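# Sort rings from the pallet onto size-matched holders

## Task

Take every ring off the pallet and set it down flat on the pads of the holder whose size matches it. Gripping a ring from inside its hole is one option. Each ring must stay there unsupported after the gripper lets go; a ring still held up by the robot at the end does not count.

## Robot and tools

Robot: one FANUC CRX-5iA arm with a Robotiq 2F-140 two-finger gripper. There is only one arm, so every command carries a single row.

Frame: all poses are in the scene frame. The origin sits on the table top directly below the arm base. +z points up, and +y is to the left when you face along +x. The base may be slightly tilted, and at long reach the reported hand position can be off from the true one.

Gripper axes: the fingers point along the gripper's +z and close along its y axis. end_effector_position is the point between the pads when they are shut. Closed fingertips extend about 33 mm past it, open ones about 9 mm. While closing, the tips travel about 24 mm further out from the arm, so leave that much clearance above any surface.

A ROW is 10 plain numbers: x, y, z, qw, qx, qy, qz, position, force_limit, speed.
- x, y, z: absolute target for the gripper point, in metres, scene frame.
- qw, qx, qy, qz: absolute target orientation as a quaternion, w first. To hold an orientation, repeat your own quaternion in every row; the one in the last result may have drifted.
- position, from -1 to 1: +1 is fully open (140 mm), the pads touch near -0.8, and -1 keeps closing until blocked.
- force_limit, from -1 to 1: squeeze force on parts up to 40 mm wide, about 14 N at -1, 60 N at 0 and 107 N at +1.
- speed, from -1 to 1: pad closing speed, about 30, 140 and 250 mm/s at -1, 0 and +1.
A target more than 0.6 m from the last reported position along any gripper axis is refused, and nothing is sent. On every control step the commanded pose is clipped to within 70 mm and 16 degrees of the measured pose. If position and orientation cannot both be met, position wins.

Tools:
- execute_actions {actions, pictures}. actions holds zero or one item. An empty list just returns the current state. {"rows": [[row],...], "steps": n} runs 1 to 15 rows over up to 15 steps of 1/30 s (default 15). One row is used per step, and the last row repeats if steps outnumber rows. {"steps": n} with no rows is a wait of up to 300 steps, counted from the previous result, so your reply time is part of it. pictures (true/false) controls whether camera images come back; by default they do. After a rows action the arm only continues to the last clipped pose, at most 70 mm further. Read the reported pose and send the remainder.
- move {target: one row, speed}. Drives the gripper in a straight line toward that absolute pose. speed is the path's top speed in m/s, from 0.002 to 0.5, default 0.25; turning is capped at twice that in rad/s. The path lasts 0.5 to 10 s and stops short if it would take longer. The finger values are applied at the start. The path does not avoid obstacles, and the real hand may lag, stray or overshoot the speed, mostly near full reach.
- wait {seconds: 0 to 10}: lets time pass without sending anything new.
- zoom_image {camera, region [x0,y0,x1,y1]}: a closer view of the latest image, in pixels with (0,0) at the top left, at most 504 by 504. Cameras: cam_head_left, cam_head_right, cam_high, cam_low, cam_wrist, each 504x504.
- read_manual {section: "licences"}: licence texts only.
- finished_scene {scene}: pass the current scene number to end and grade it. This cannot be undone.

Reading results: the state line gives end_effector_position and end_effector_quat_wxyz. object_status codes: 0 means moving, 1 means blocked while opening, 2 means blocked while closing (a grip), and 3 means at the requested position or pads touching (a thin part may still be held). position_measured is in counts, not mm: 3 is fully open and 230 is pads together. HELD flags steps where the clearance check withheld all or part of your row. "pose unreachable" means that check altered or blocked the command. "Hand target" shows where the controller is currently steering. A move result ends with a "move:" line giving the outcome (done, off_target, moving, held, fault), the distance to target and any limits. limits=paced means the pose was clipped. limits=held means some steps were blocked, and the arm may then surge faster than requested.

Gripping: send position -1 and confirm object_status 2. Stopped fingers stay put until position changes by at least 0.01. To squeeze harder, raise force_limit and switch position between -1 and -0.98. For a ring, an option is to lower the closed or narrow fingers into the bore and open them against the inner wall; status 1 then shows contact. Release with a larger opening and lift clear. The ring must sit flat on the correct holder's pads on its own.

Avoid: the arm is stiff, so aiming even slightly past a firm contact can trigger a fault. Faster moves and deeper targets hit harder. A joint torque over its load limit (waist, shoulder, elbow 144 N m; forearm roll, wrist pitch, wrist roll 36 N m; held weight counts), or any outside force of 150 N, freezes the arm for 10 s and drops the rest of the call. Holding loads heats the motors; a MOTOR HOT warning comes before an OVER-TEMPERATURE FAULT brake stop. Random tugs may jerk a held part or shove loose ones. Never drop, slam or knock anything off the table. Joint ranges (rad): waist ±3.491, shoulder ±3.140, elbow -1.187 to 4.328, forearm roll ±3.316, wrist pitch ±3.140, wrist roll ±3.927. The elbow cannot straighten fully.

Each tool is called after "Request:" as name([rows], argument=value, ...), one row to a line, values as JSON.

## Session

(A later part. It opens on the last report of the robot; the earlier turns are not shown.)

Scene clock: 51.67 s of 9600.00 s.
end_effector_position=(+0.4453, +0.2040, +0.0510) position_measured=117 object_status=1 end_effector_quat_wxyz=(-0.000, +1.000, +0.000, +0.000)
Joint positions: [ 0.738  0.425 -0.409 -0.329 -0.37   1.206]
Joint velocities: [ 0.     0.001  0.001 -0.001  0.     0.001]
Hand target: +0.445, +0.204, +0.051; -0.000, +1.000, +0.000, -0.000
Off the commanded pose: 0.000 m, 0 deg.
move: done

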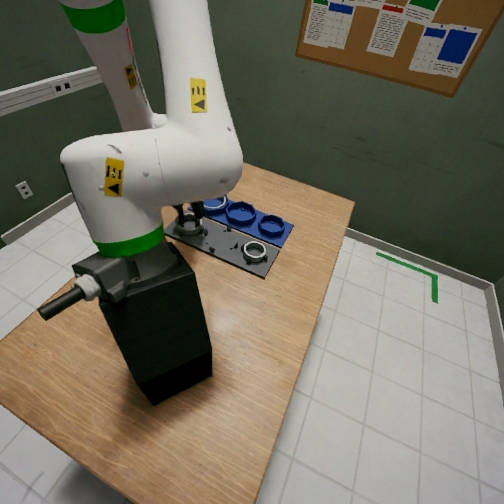

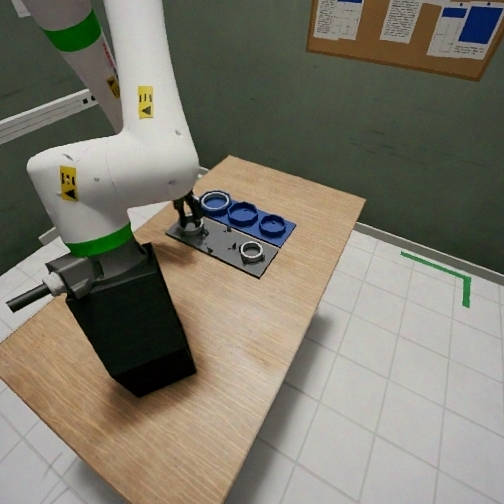

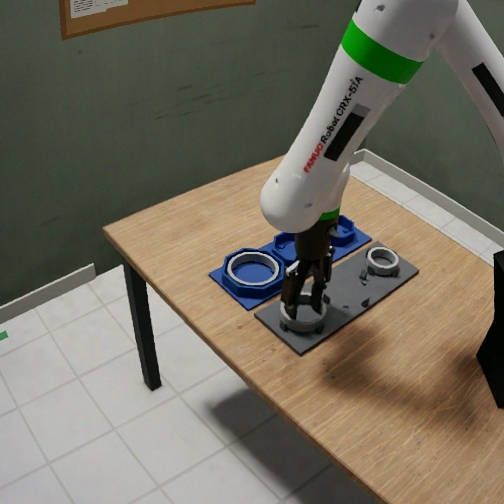

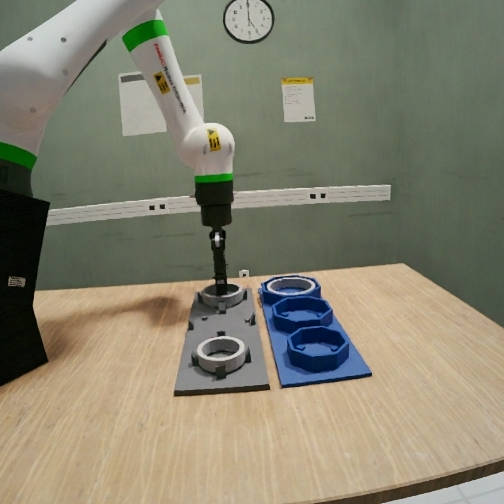

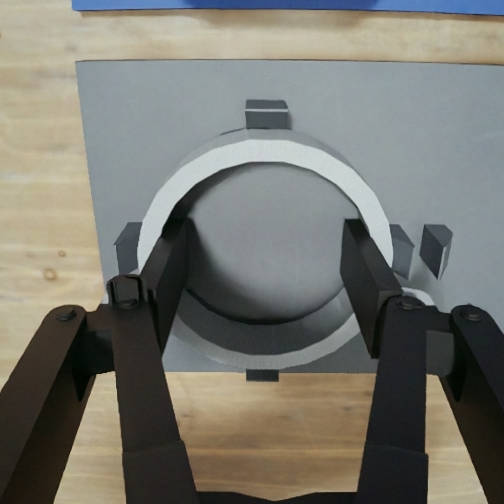

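Request:
execute_actions(actions=[])

Request:
move(target=[0.4452,0.204,0.051,0,1,0,0,-0.2,0,-0.3], speed=0.02)

Request:
move(target=[0.4452,0.204,0.11,0,1,0,0,-0.2,0,-0.3], speed=0.15)

Request:
move(target=[0.622,0.204,0.10,0,1,0,0,0.05,0,0])

Scene clock: 61.33 s of 9600.00 s.
end_effector_position=(+0.4452, +0.2040, +0.0510) position_measured=117 object_status=1 end_effector_quat_wxyz=(-0.000, +1.000, +0.000, -0.000)
Joint positions: [ 0.738  0.425 -0.409 -0.329 -0.37   1.206]
Joint velocities: [ 0.    -0.001  0.     0.001 -0.    -0.001]
Hand target: +0.445, +0.204, +0.051; -0.000, +1.000, +0.000, -0.000
Off the commanded pose: 0.000 m, 0 deg.
Steps of this call (steps 1 to 90: nothing new was sent; then 6.67 s passed at rest). Readings (end_effector_position | what the end effector reports):
1: (+0.4453, +0.2040, +0.0510) | position_measured=117 object_status=1
2: (+0.4453, +0.2040, +0.0510) | position_measured=117 object_status=1
4: (+0.4452, +0.2040, +0.0510) | position_measured=117 object_status=1
8: (+0.4452, +0.2040, +0.0510) | position_measured=117 object_status=1
90: the state above

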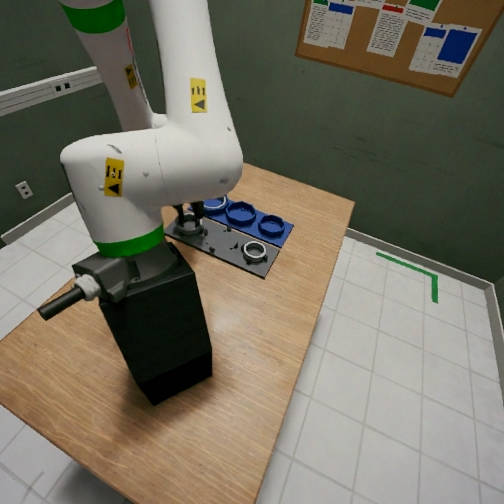

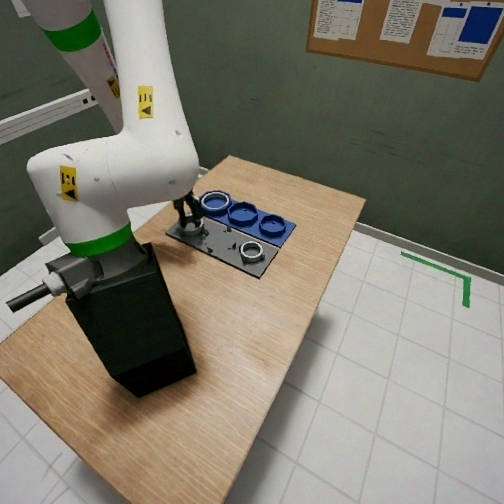

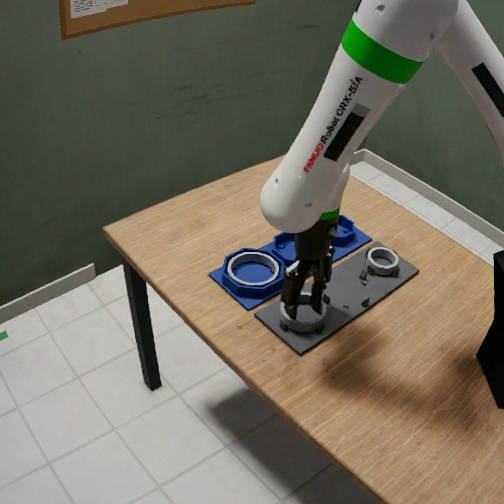

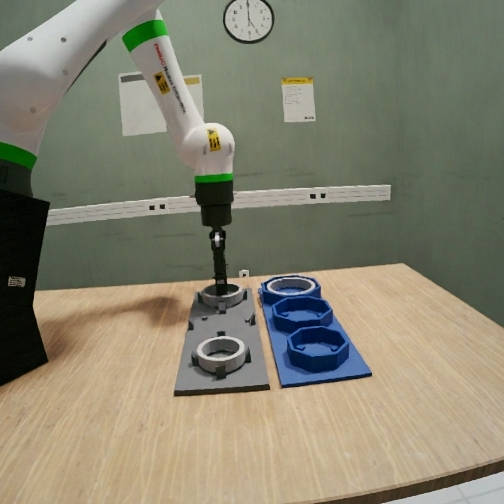

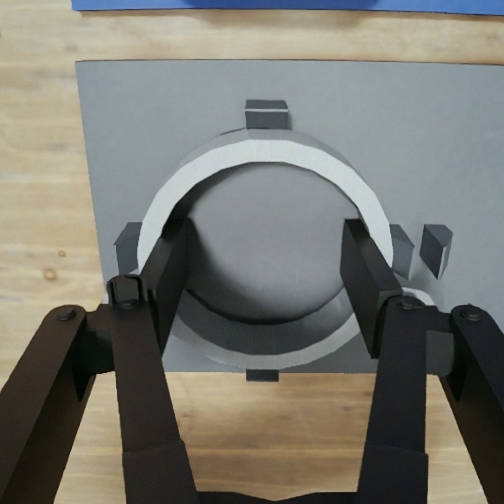

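Scene clock: 62.03 s of 9600.00 s.
end_effector_position=(+0.4452, +0.2040, +0.0510) position_measured=154 object_status=3 end_effector_quat_wxyz=(-0.000, +1.000, +0.000, -0.000)
Joint positions: [ 0.738  0.425 -0.409 -0.329 -0.37   1.206]
Joint velocities: [-0.    -0.001 -0.001  0.001  0.     0.   ]
Hand target: +0.445, +0.204, +0.051; -0.000, +1.000, +0.000, -0.000
Off the commanded pose: 0.000 m, 0 deg.
move: done

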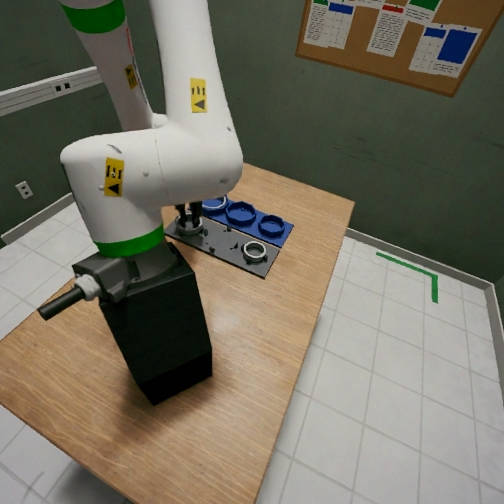

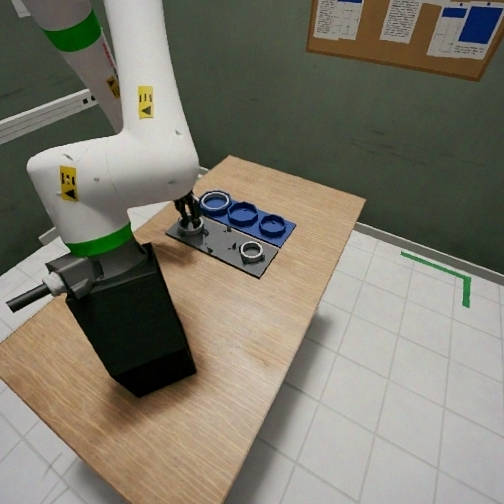

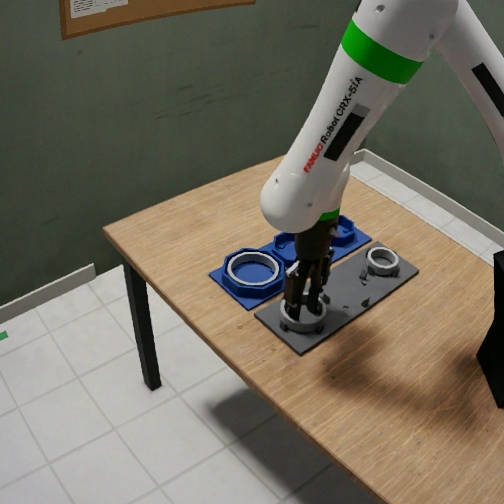

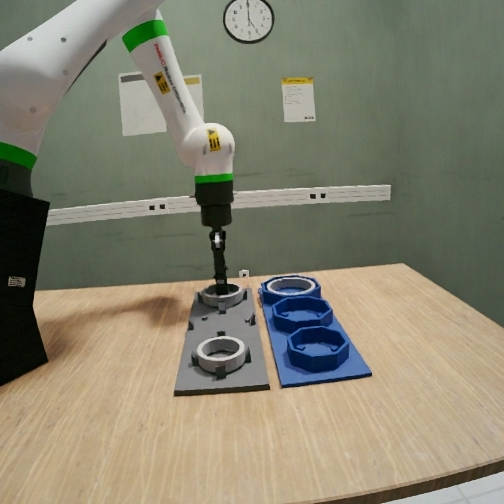

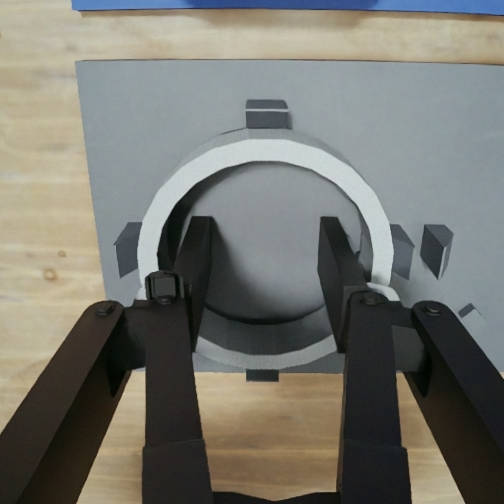

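Scene clock: 62.80 s of 9600.00 s.
end_effector_position=(+0.4452, +0.2039, +0.1101) position_measured=154 object_status=3 end_effector_quat_wxyz=(+0.000, +1.000, -0.000, +0.000)
Joint positions: [ 0.727  0.272 -0.461 -0.271 -0.468  1.151]
Joint velocities: [ 0.     0.001 -0.001  0.     0.    -0.   ]
Hand target: +0.445, +0.204, +0.110; +0.000, +1.000, -0.000, +0.000
Off the commanded pose: 0.000 m, 0 deg.
move: done

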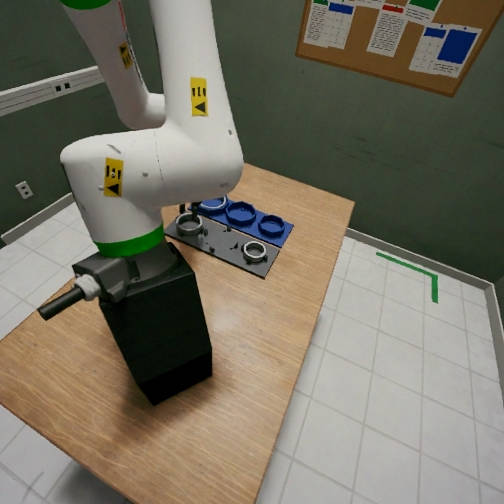

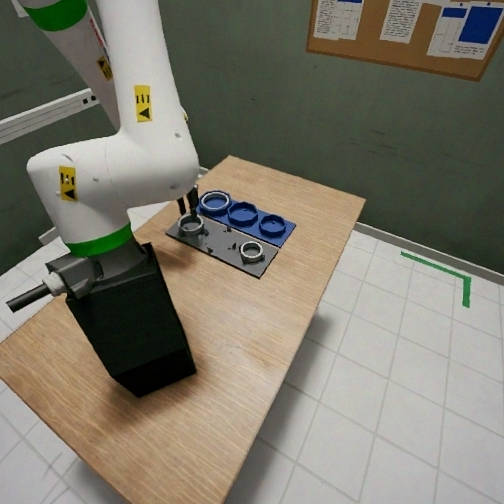

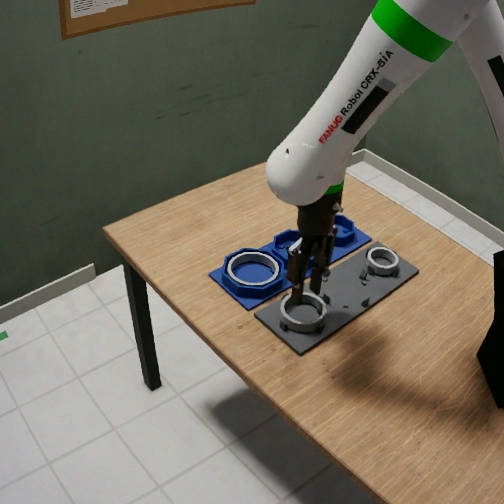

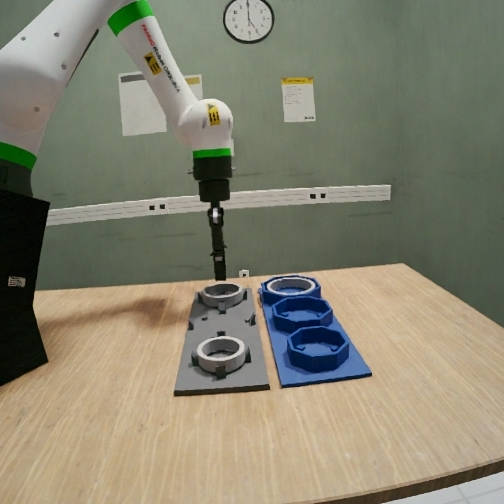

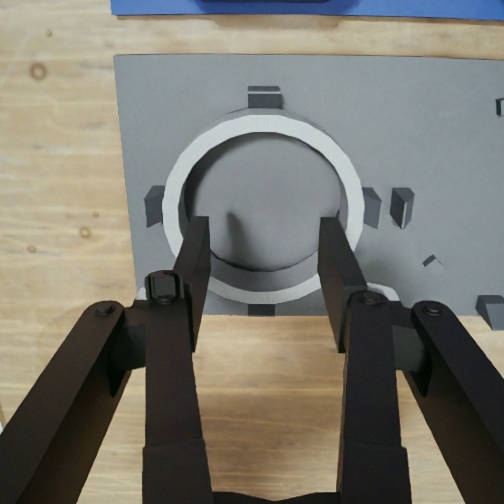

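Scene clock: 63.97 s of 9600.00 s.
end_effector_position=(+0.6220, +0.2029, +0.1004) position_measured=123 object_status=3 end_effector_quat_wxyz=(+0.001, +1.000, -0.000, +0.000)
Joint positions: [ 0.535  0.557  0.063 -0.283 -0.741  1.3  ]
Joint velocities: [-0.    -0.    -0.    -0.001  0.001 -0.   ]
Hand target: +0.622, +0.203, +0.100; +0.001, +1.000, -0.000, +0.000
Off the commanded pose: 0.001 m, 0 deg.
move: done

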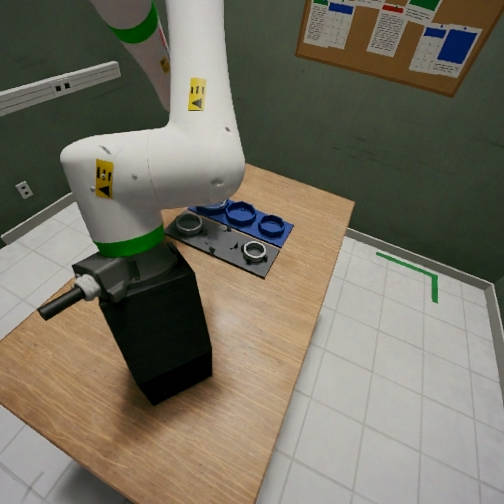

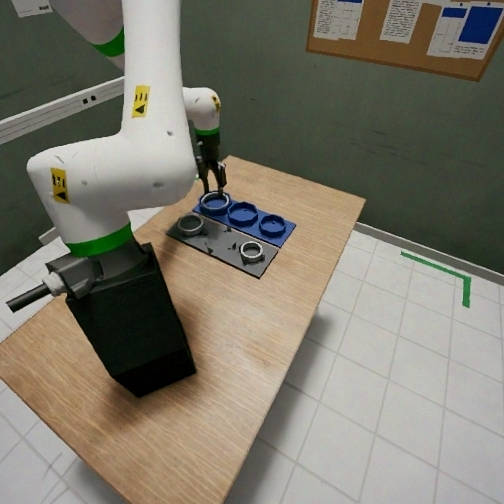

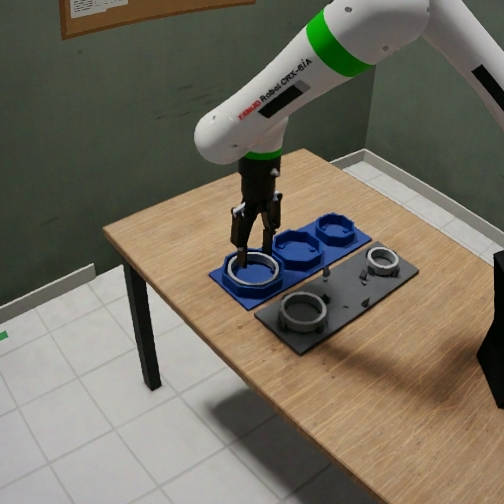

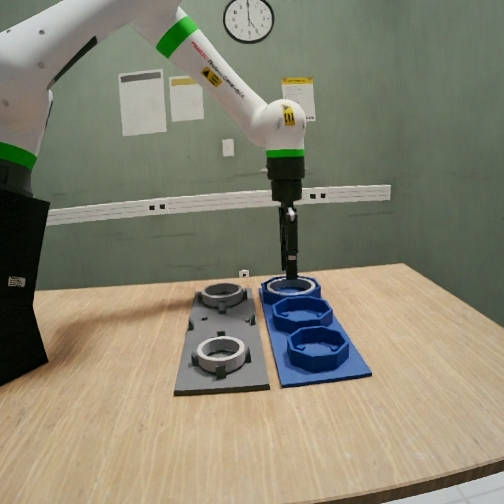

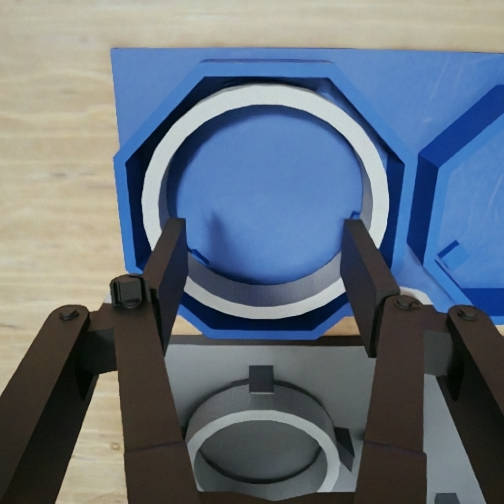

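Request:
move(target=[0.625,0.203,0.047,0,1,0,0,0.05,0,0], speed=0.08)

Request:
move(target=[0.625,0.203,0.047,0,1,0,0,1,0,-0.5], speed=0.02)

Scene clock: 67.77 s of 9600.00 s.
end_effector_position=(+0.6251, +0.2030, +0.0470) position_measured=123 object_status=3 end_effector_quat_wxyz=(-0.000, +1.000, +0.000, +0.000)
Joint positions: [ 0.548  0.663  0.107 -0.3   -0.679  1.313]
Joint velocities: [ 0.     0.    -0.001 -0.001 -0.002  0.   ]
Hand target: +0.625, +0.203, +0.047; -0.000, +1.000, +0.000, -0.000
Off the commanded pose: 0.000 m, 0 deg.
move: done

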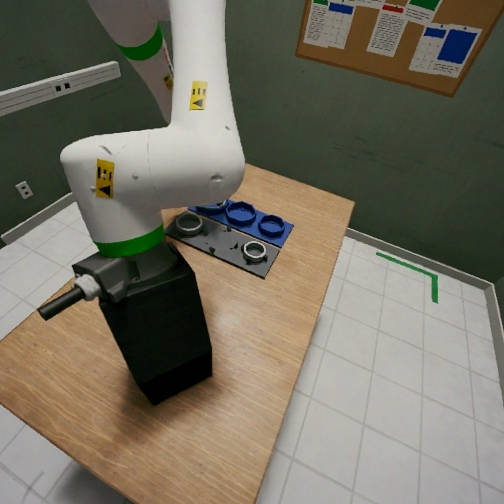

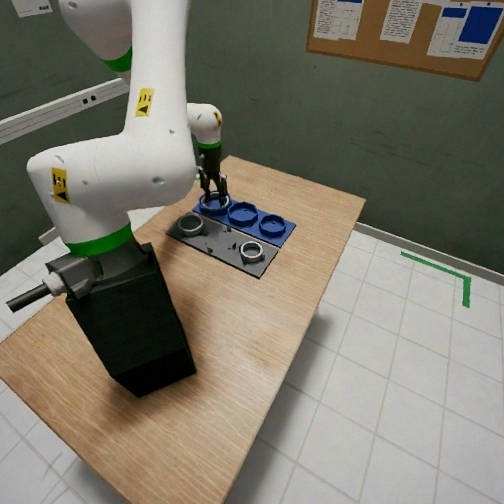

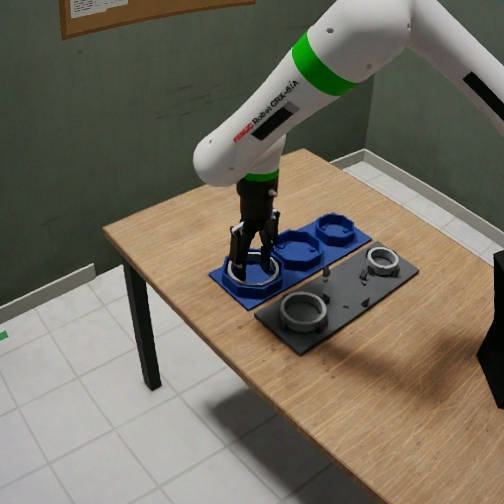

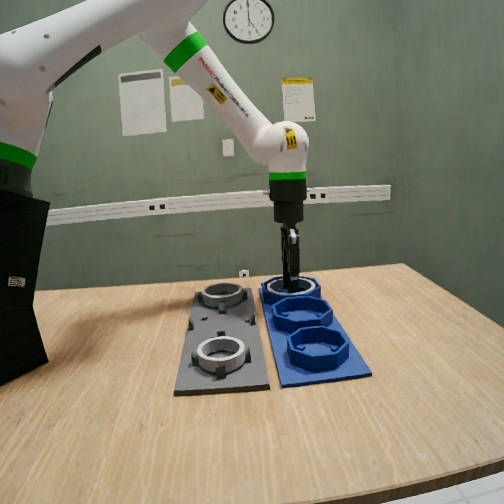

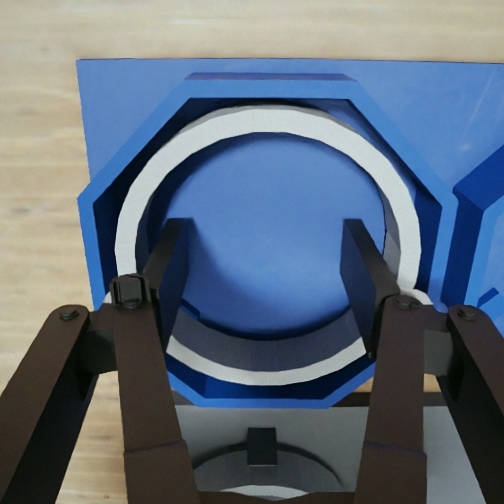

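Scene clock: 68.47 s of 9600.00 s.
end_effector_position=(+0.6249, +0.2030, +0.0469) position_measured=84 object_status=1 end_effector_quat_wxyz=(-0.000, +1.000, -0.000, -0.000)
Joint positions: [ 0.548  0.663  0.107 -0.3   -0.679  1.313]
Joint velocities: [ 0.     0.001 -0.     0.001  0.001 -0.001]
Hand target: +0.625, +0.203, +0.047; -0.000, +1.000, +0.000, -0.000
Off the commanded pose: 0.000 m, 0 deg.
move: done

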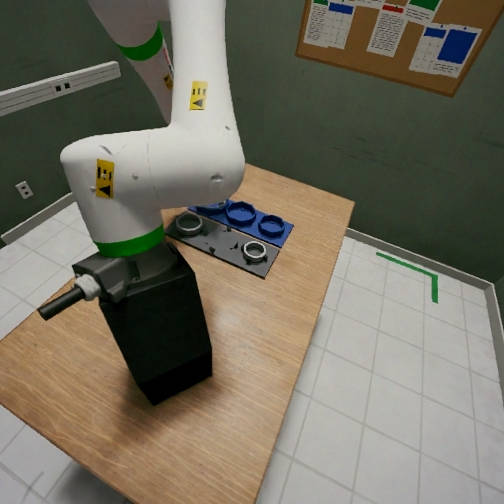

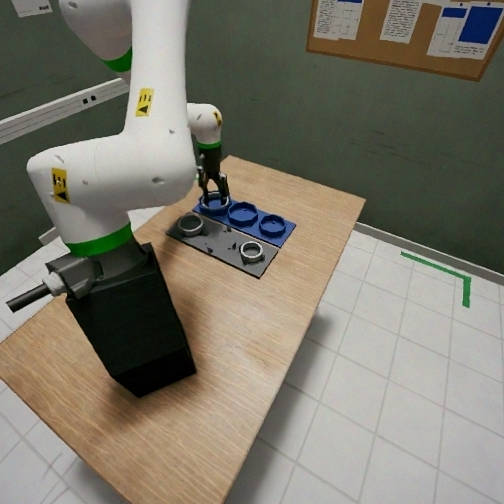

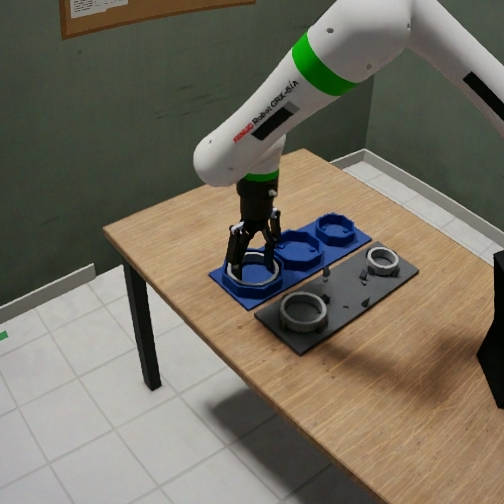

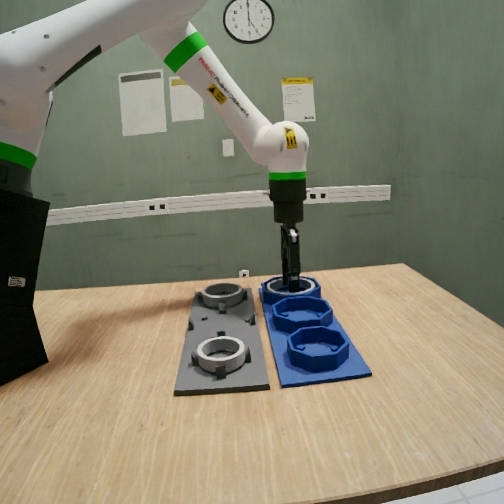

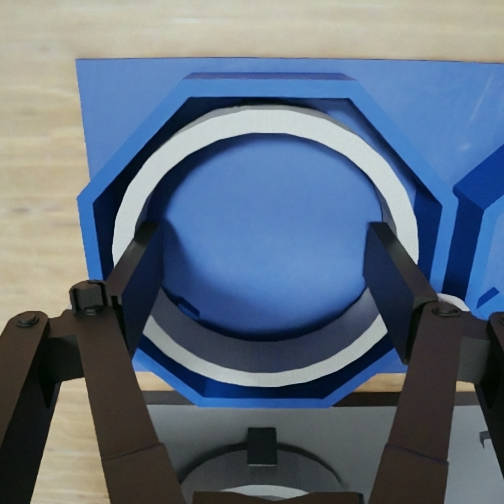

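Request:
move(target=[0.625,0.203,0.102,0,1,0,0,1,0,-0.5], speed=0.12)

Request:
move(target=[0.4447,0.053,0.10,0,1,0,0,1,0,-0.5], speed=0.2)

Request:
move(target=[0.4447,0.053,0.074,0,1,0,0,1,0,-0.5], speed=0.06)

Request:
zoom_image(camera="cam_low", region=[165,250,285,370])

Scene clock: 71.67 s of 9600.00 s.
end_effector_position=(+0.6249, +0.2030, +0.1020) position_measured=84 object_status=1 end_effector_quat_wxyz=(+0.000, +1.000, -0.000, -0.000)
Joint positions: [ 0.532  0.559  0.072 -0.284 -0.749  1.303]
Joint velocities: [-0.    -0.001 -0.001  0.    -0.001 -0.001]
Hand target: +0.625, +0.203, +0.102; +0.000, +1.000, -0.000, +0.000
Off the commanded pose: 0.000 m, 0 deg.
move: done

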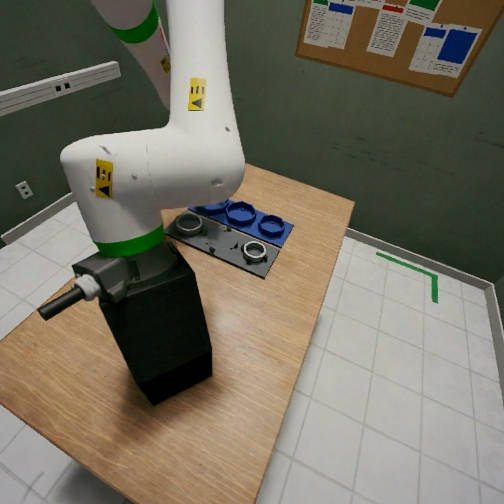

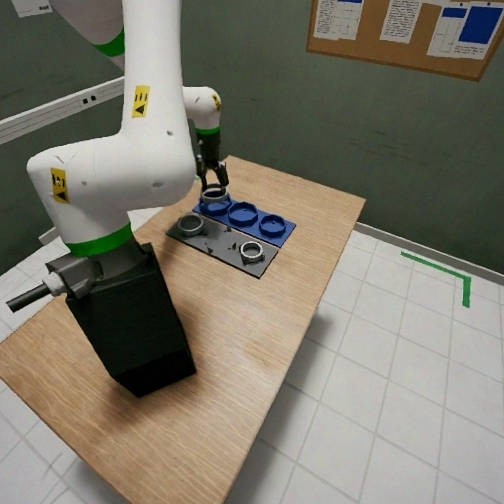

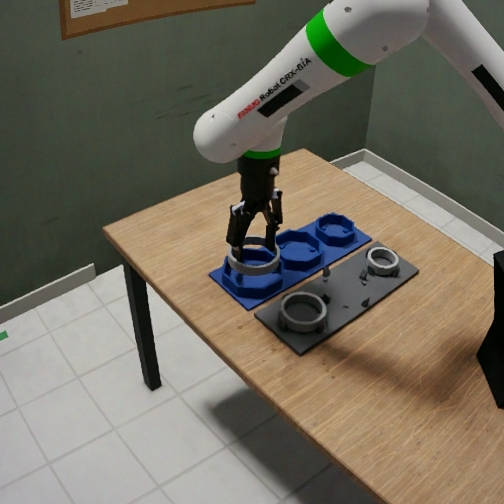

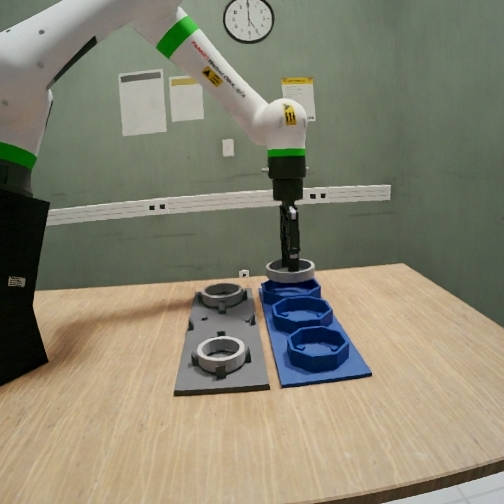

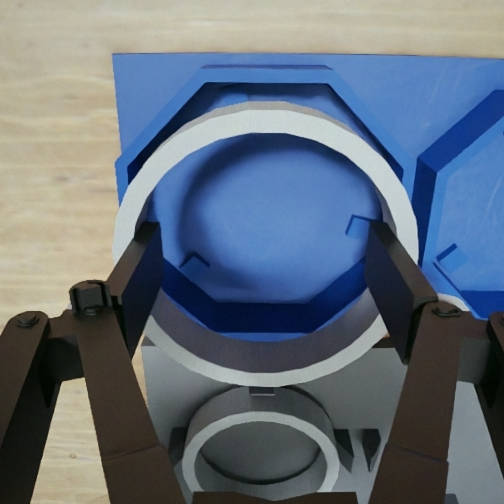

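Scene clock: 73.20 s of 9600.00 s.
end_effector_position=(+0.4445, +0.0531, +0.0997) position_measured=84 object_status=1 end_effector_quat_wxyz=(+0.000, +1.000, +0.000, -0.000)
Joint positions: [ 0.37   0.367 -0.45  -0.538 -0.494  1.733]
Joint velocities: [-0.001 -0.003 -0.    -0.001  0.     0.002]
Hand target: +0.444, +0.053, +0.100; +0.000, +1.000, +0.000, -0.000
Off the commanded pose: 0.000 m, 0 deg.
move: done

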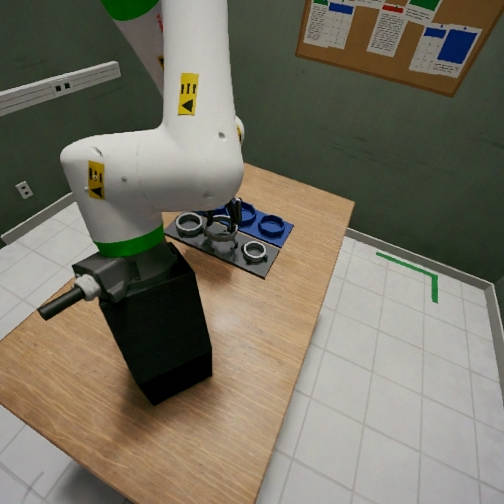

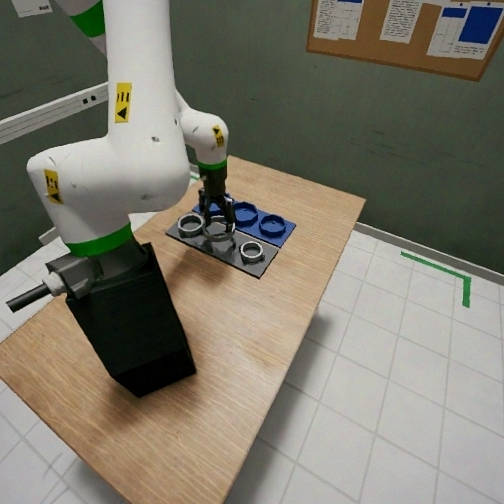

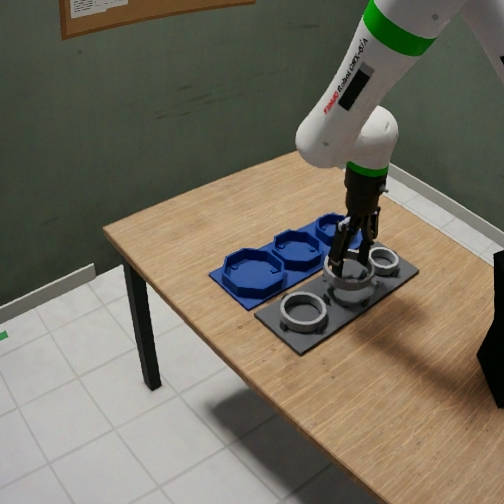

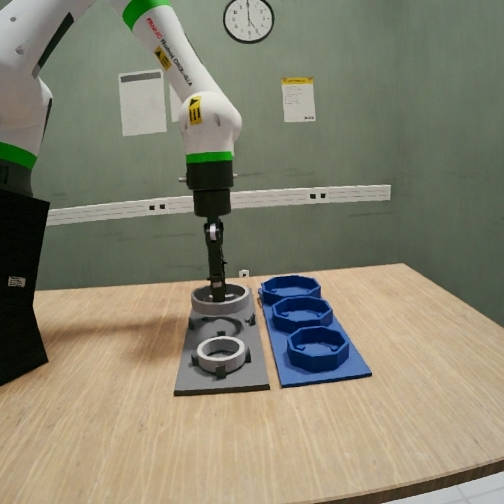

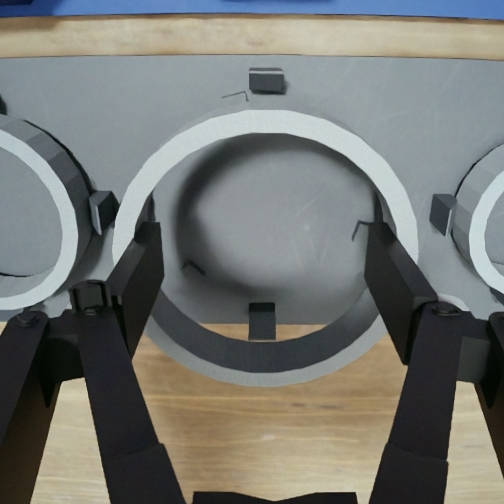

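Scene clock: 73.93 s of 9600.00 s.
end_effector_position=(+0.4447, +0.0530, +0.0739) position_measured=84 object_status=1 end_effector_quat_wxyz=(-0.000, +1.000, +0.000, -0.000)
Joint positions: [ 0.378  0.435 -0.423 -0.58  -0.455  1.772]
Joint velocities: [0.    0.    0.001 0.    0.    0.   ]
Hand target: +0.445, +0.053, +0.074; -0.000, +1.000, +0.000, -0.000
Off the commanded pose: 0.000 m, 0 deg.
move: done

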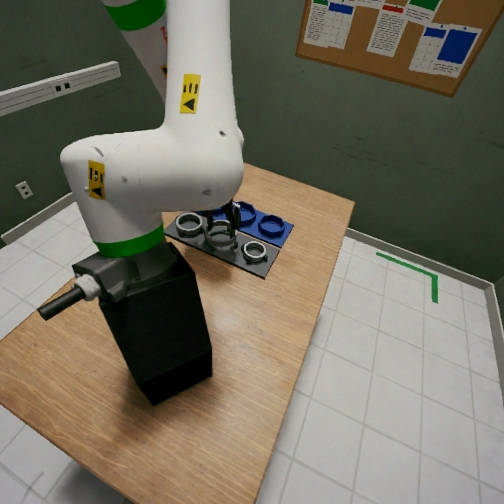

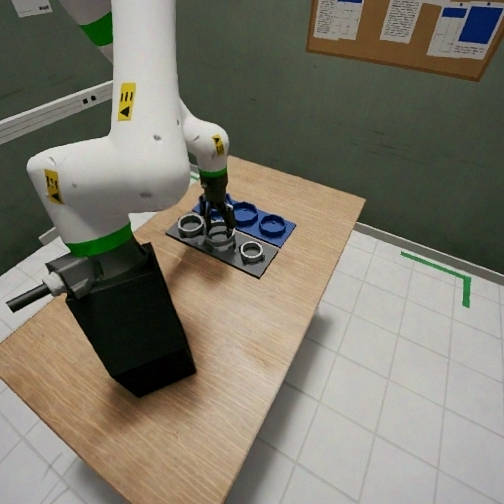

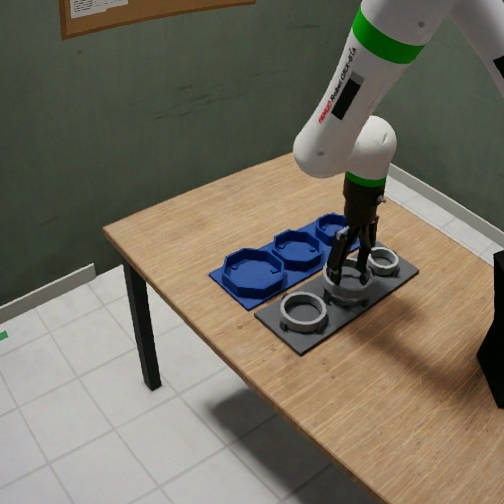

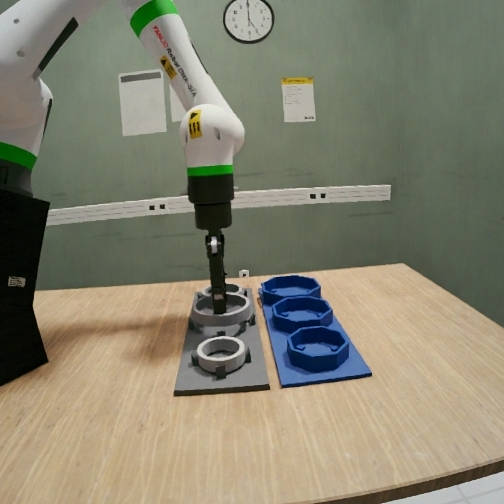

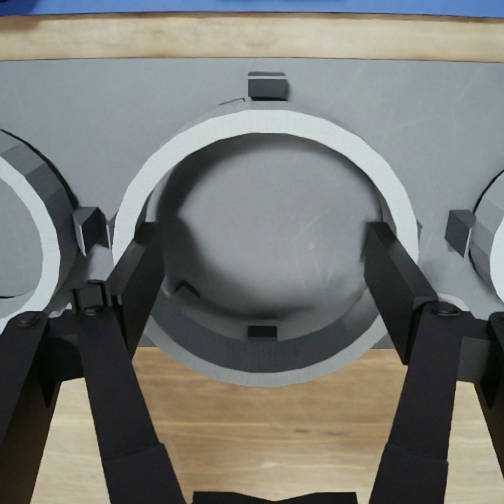

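Region (165, 250, 285, 370) of cam_low's 504x504 image, scaled by 4.200, with more detail than that image has.

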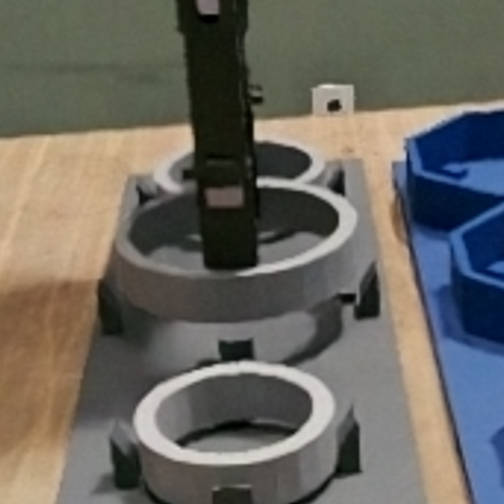

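Request:
move(target=[0.4447,0.053,0.056,0,1,0,0,1,0,-0.5], speed=0.02)

Request:
zoom_image(camera="cam_low", region=[165,250,285,370])

Scene clock: 77.20 s of 9600.00 s.
end_effector_position=(+0.4447, +0.0530, +0.0560) position_measured=84 object_status=1 end_effector_quat_wxyz=(-0.000, +1.000, +0.000, -0.000)
Joint positions: [ 0.384  0.483 -0.403 -0.609 -0.431  1.801]
Joint velocities: [ 0.    -0.001 -0.    -0.     0.    -0.   ]
Hand target: +0.445, +0.053, +0.056; -0.000, +1.000, +0.000, -0.000
Off the commanded pose: 0.000 m, 0 deg.
move: done

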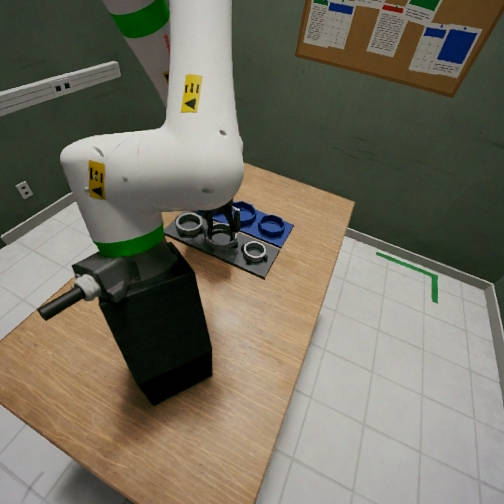

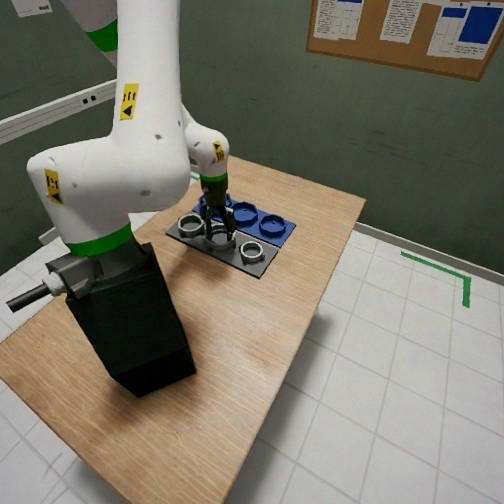

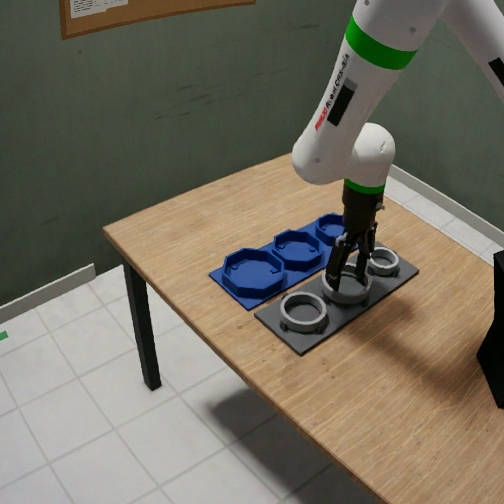

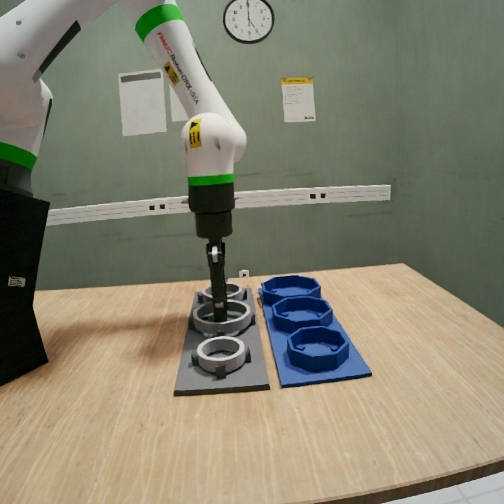

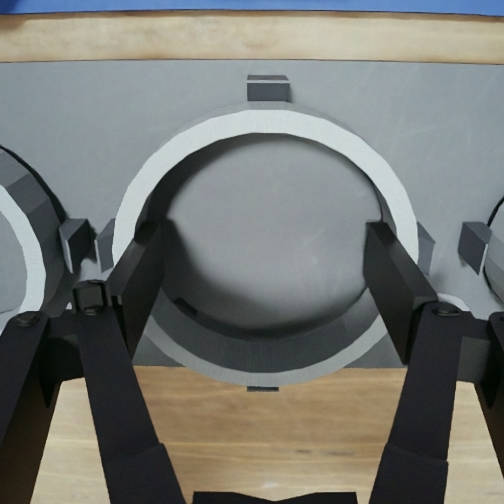

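Region (165, 250, 285, 370) of cam_low's 504x504 image, scaled by 4.200, with more detail than that image has.

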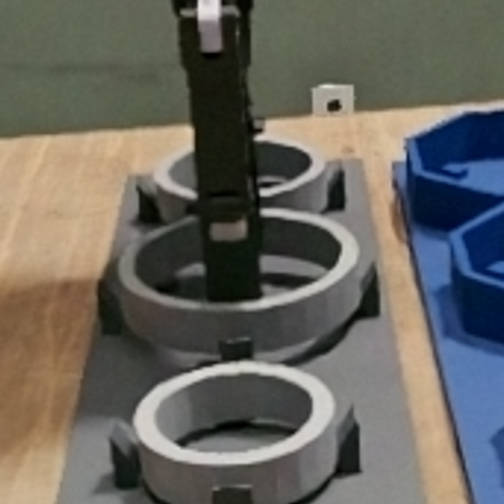

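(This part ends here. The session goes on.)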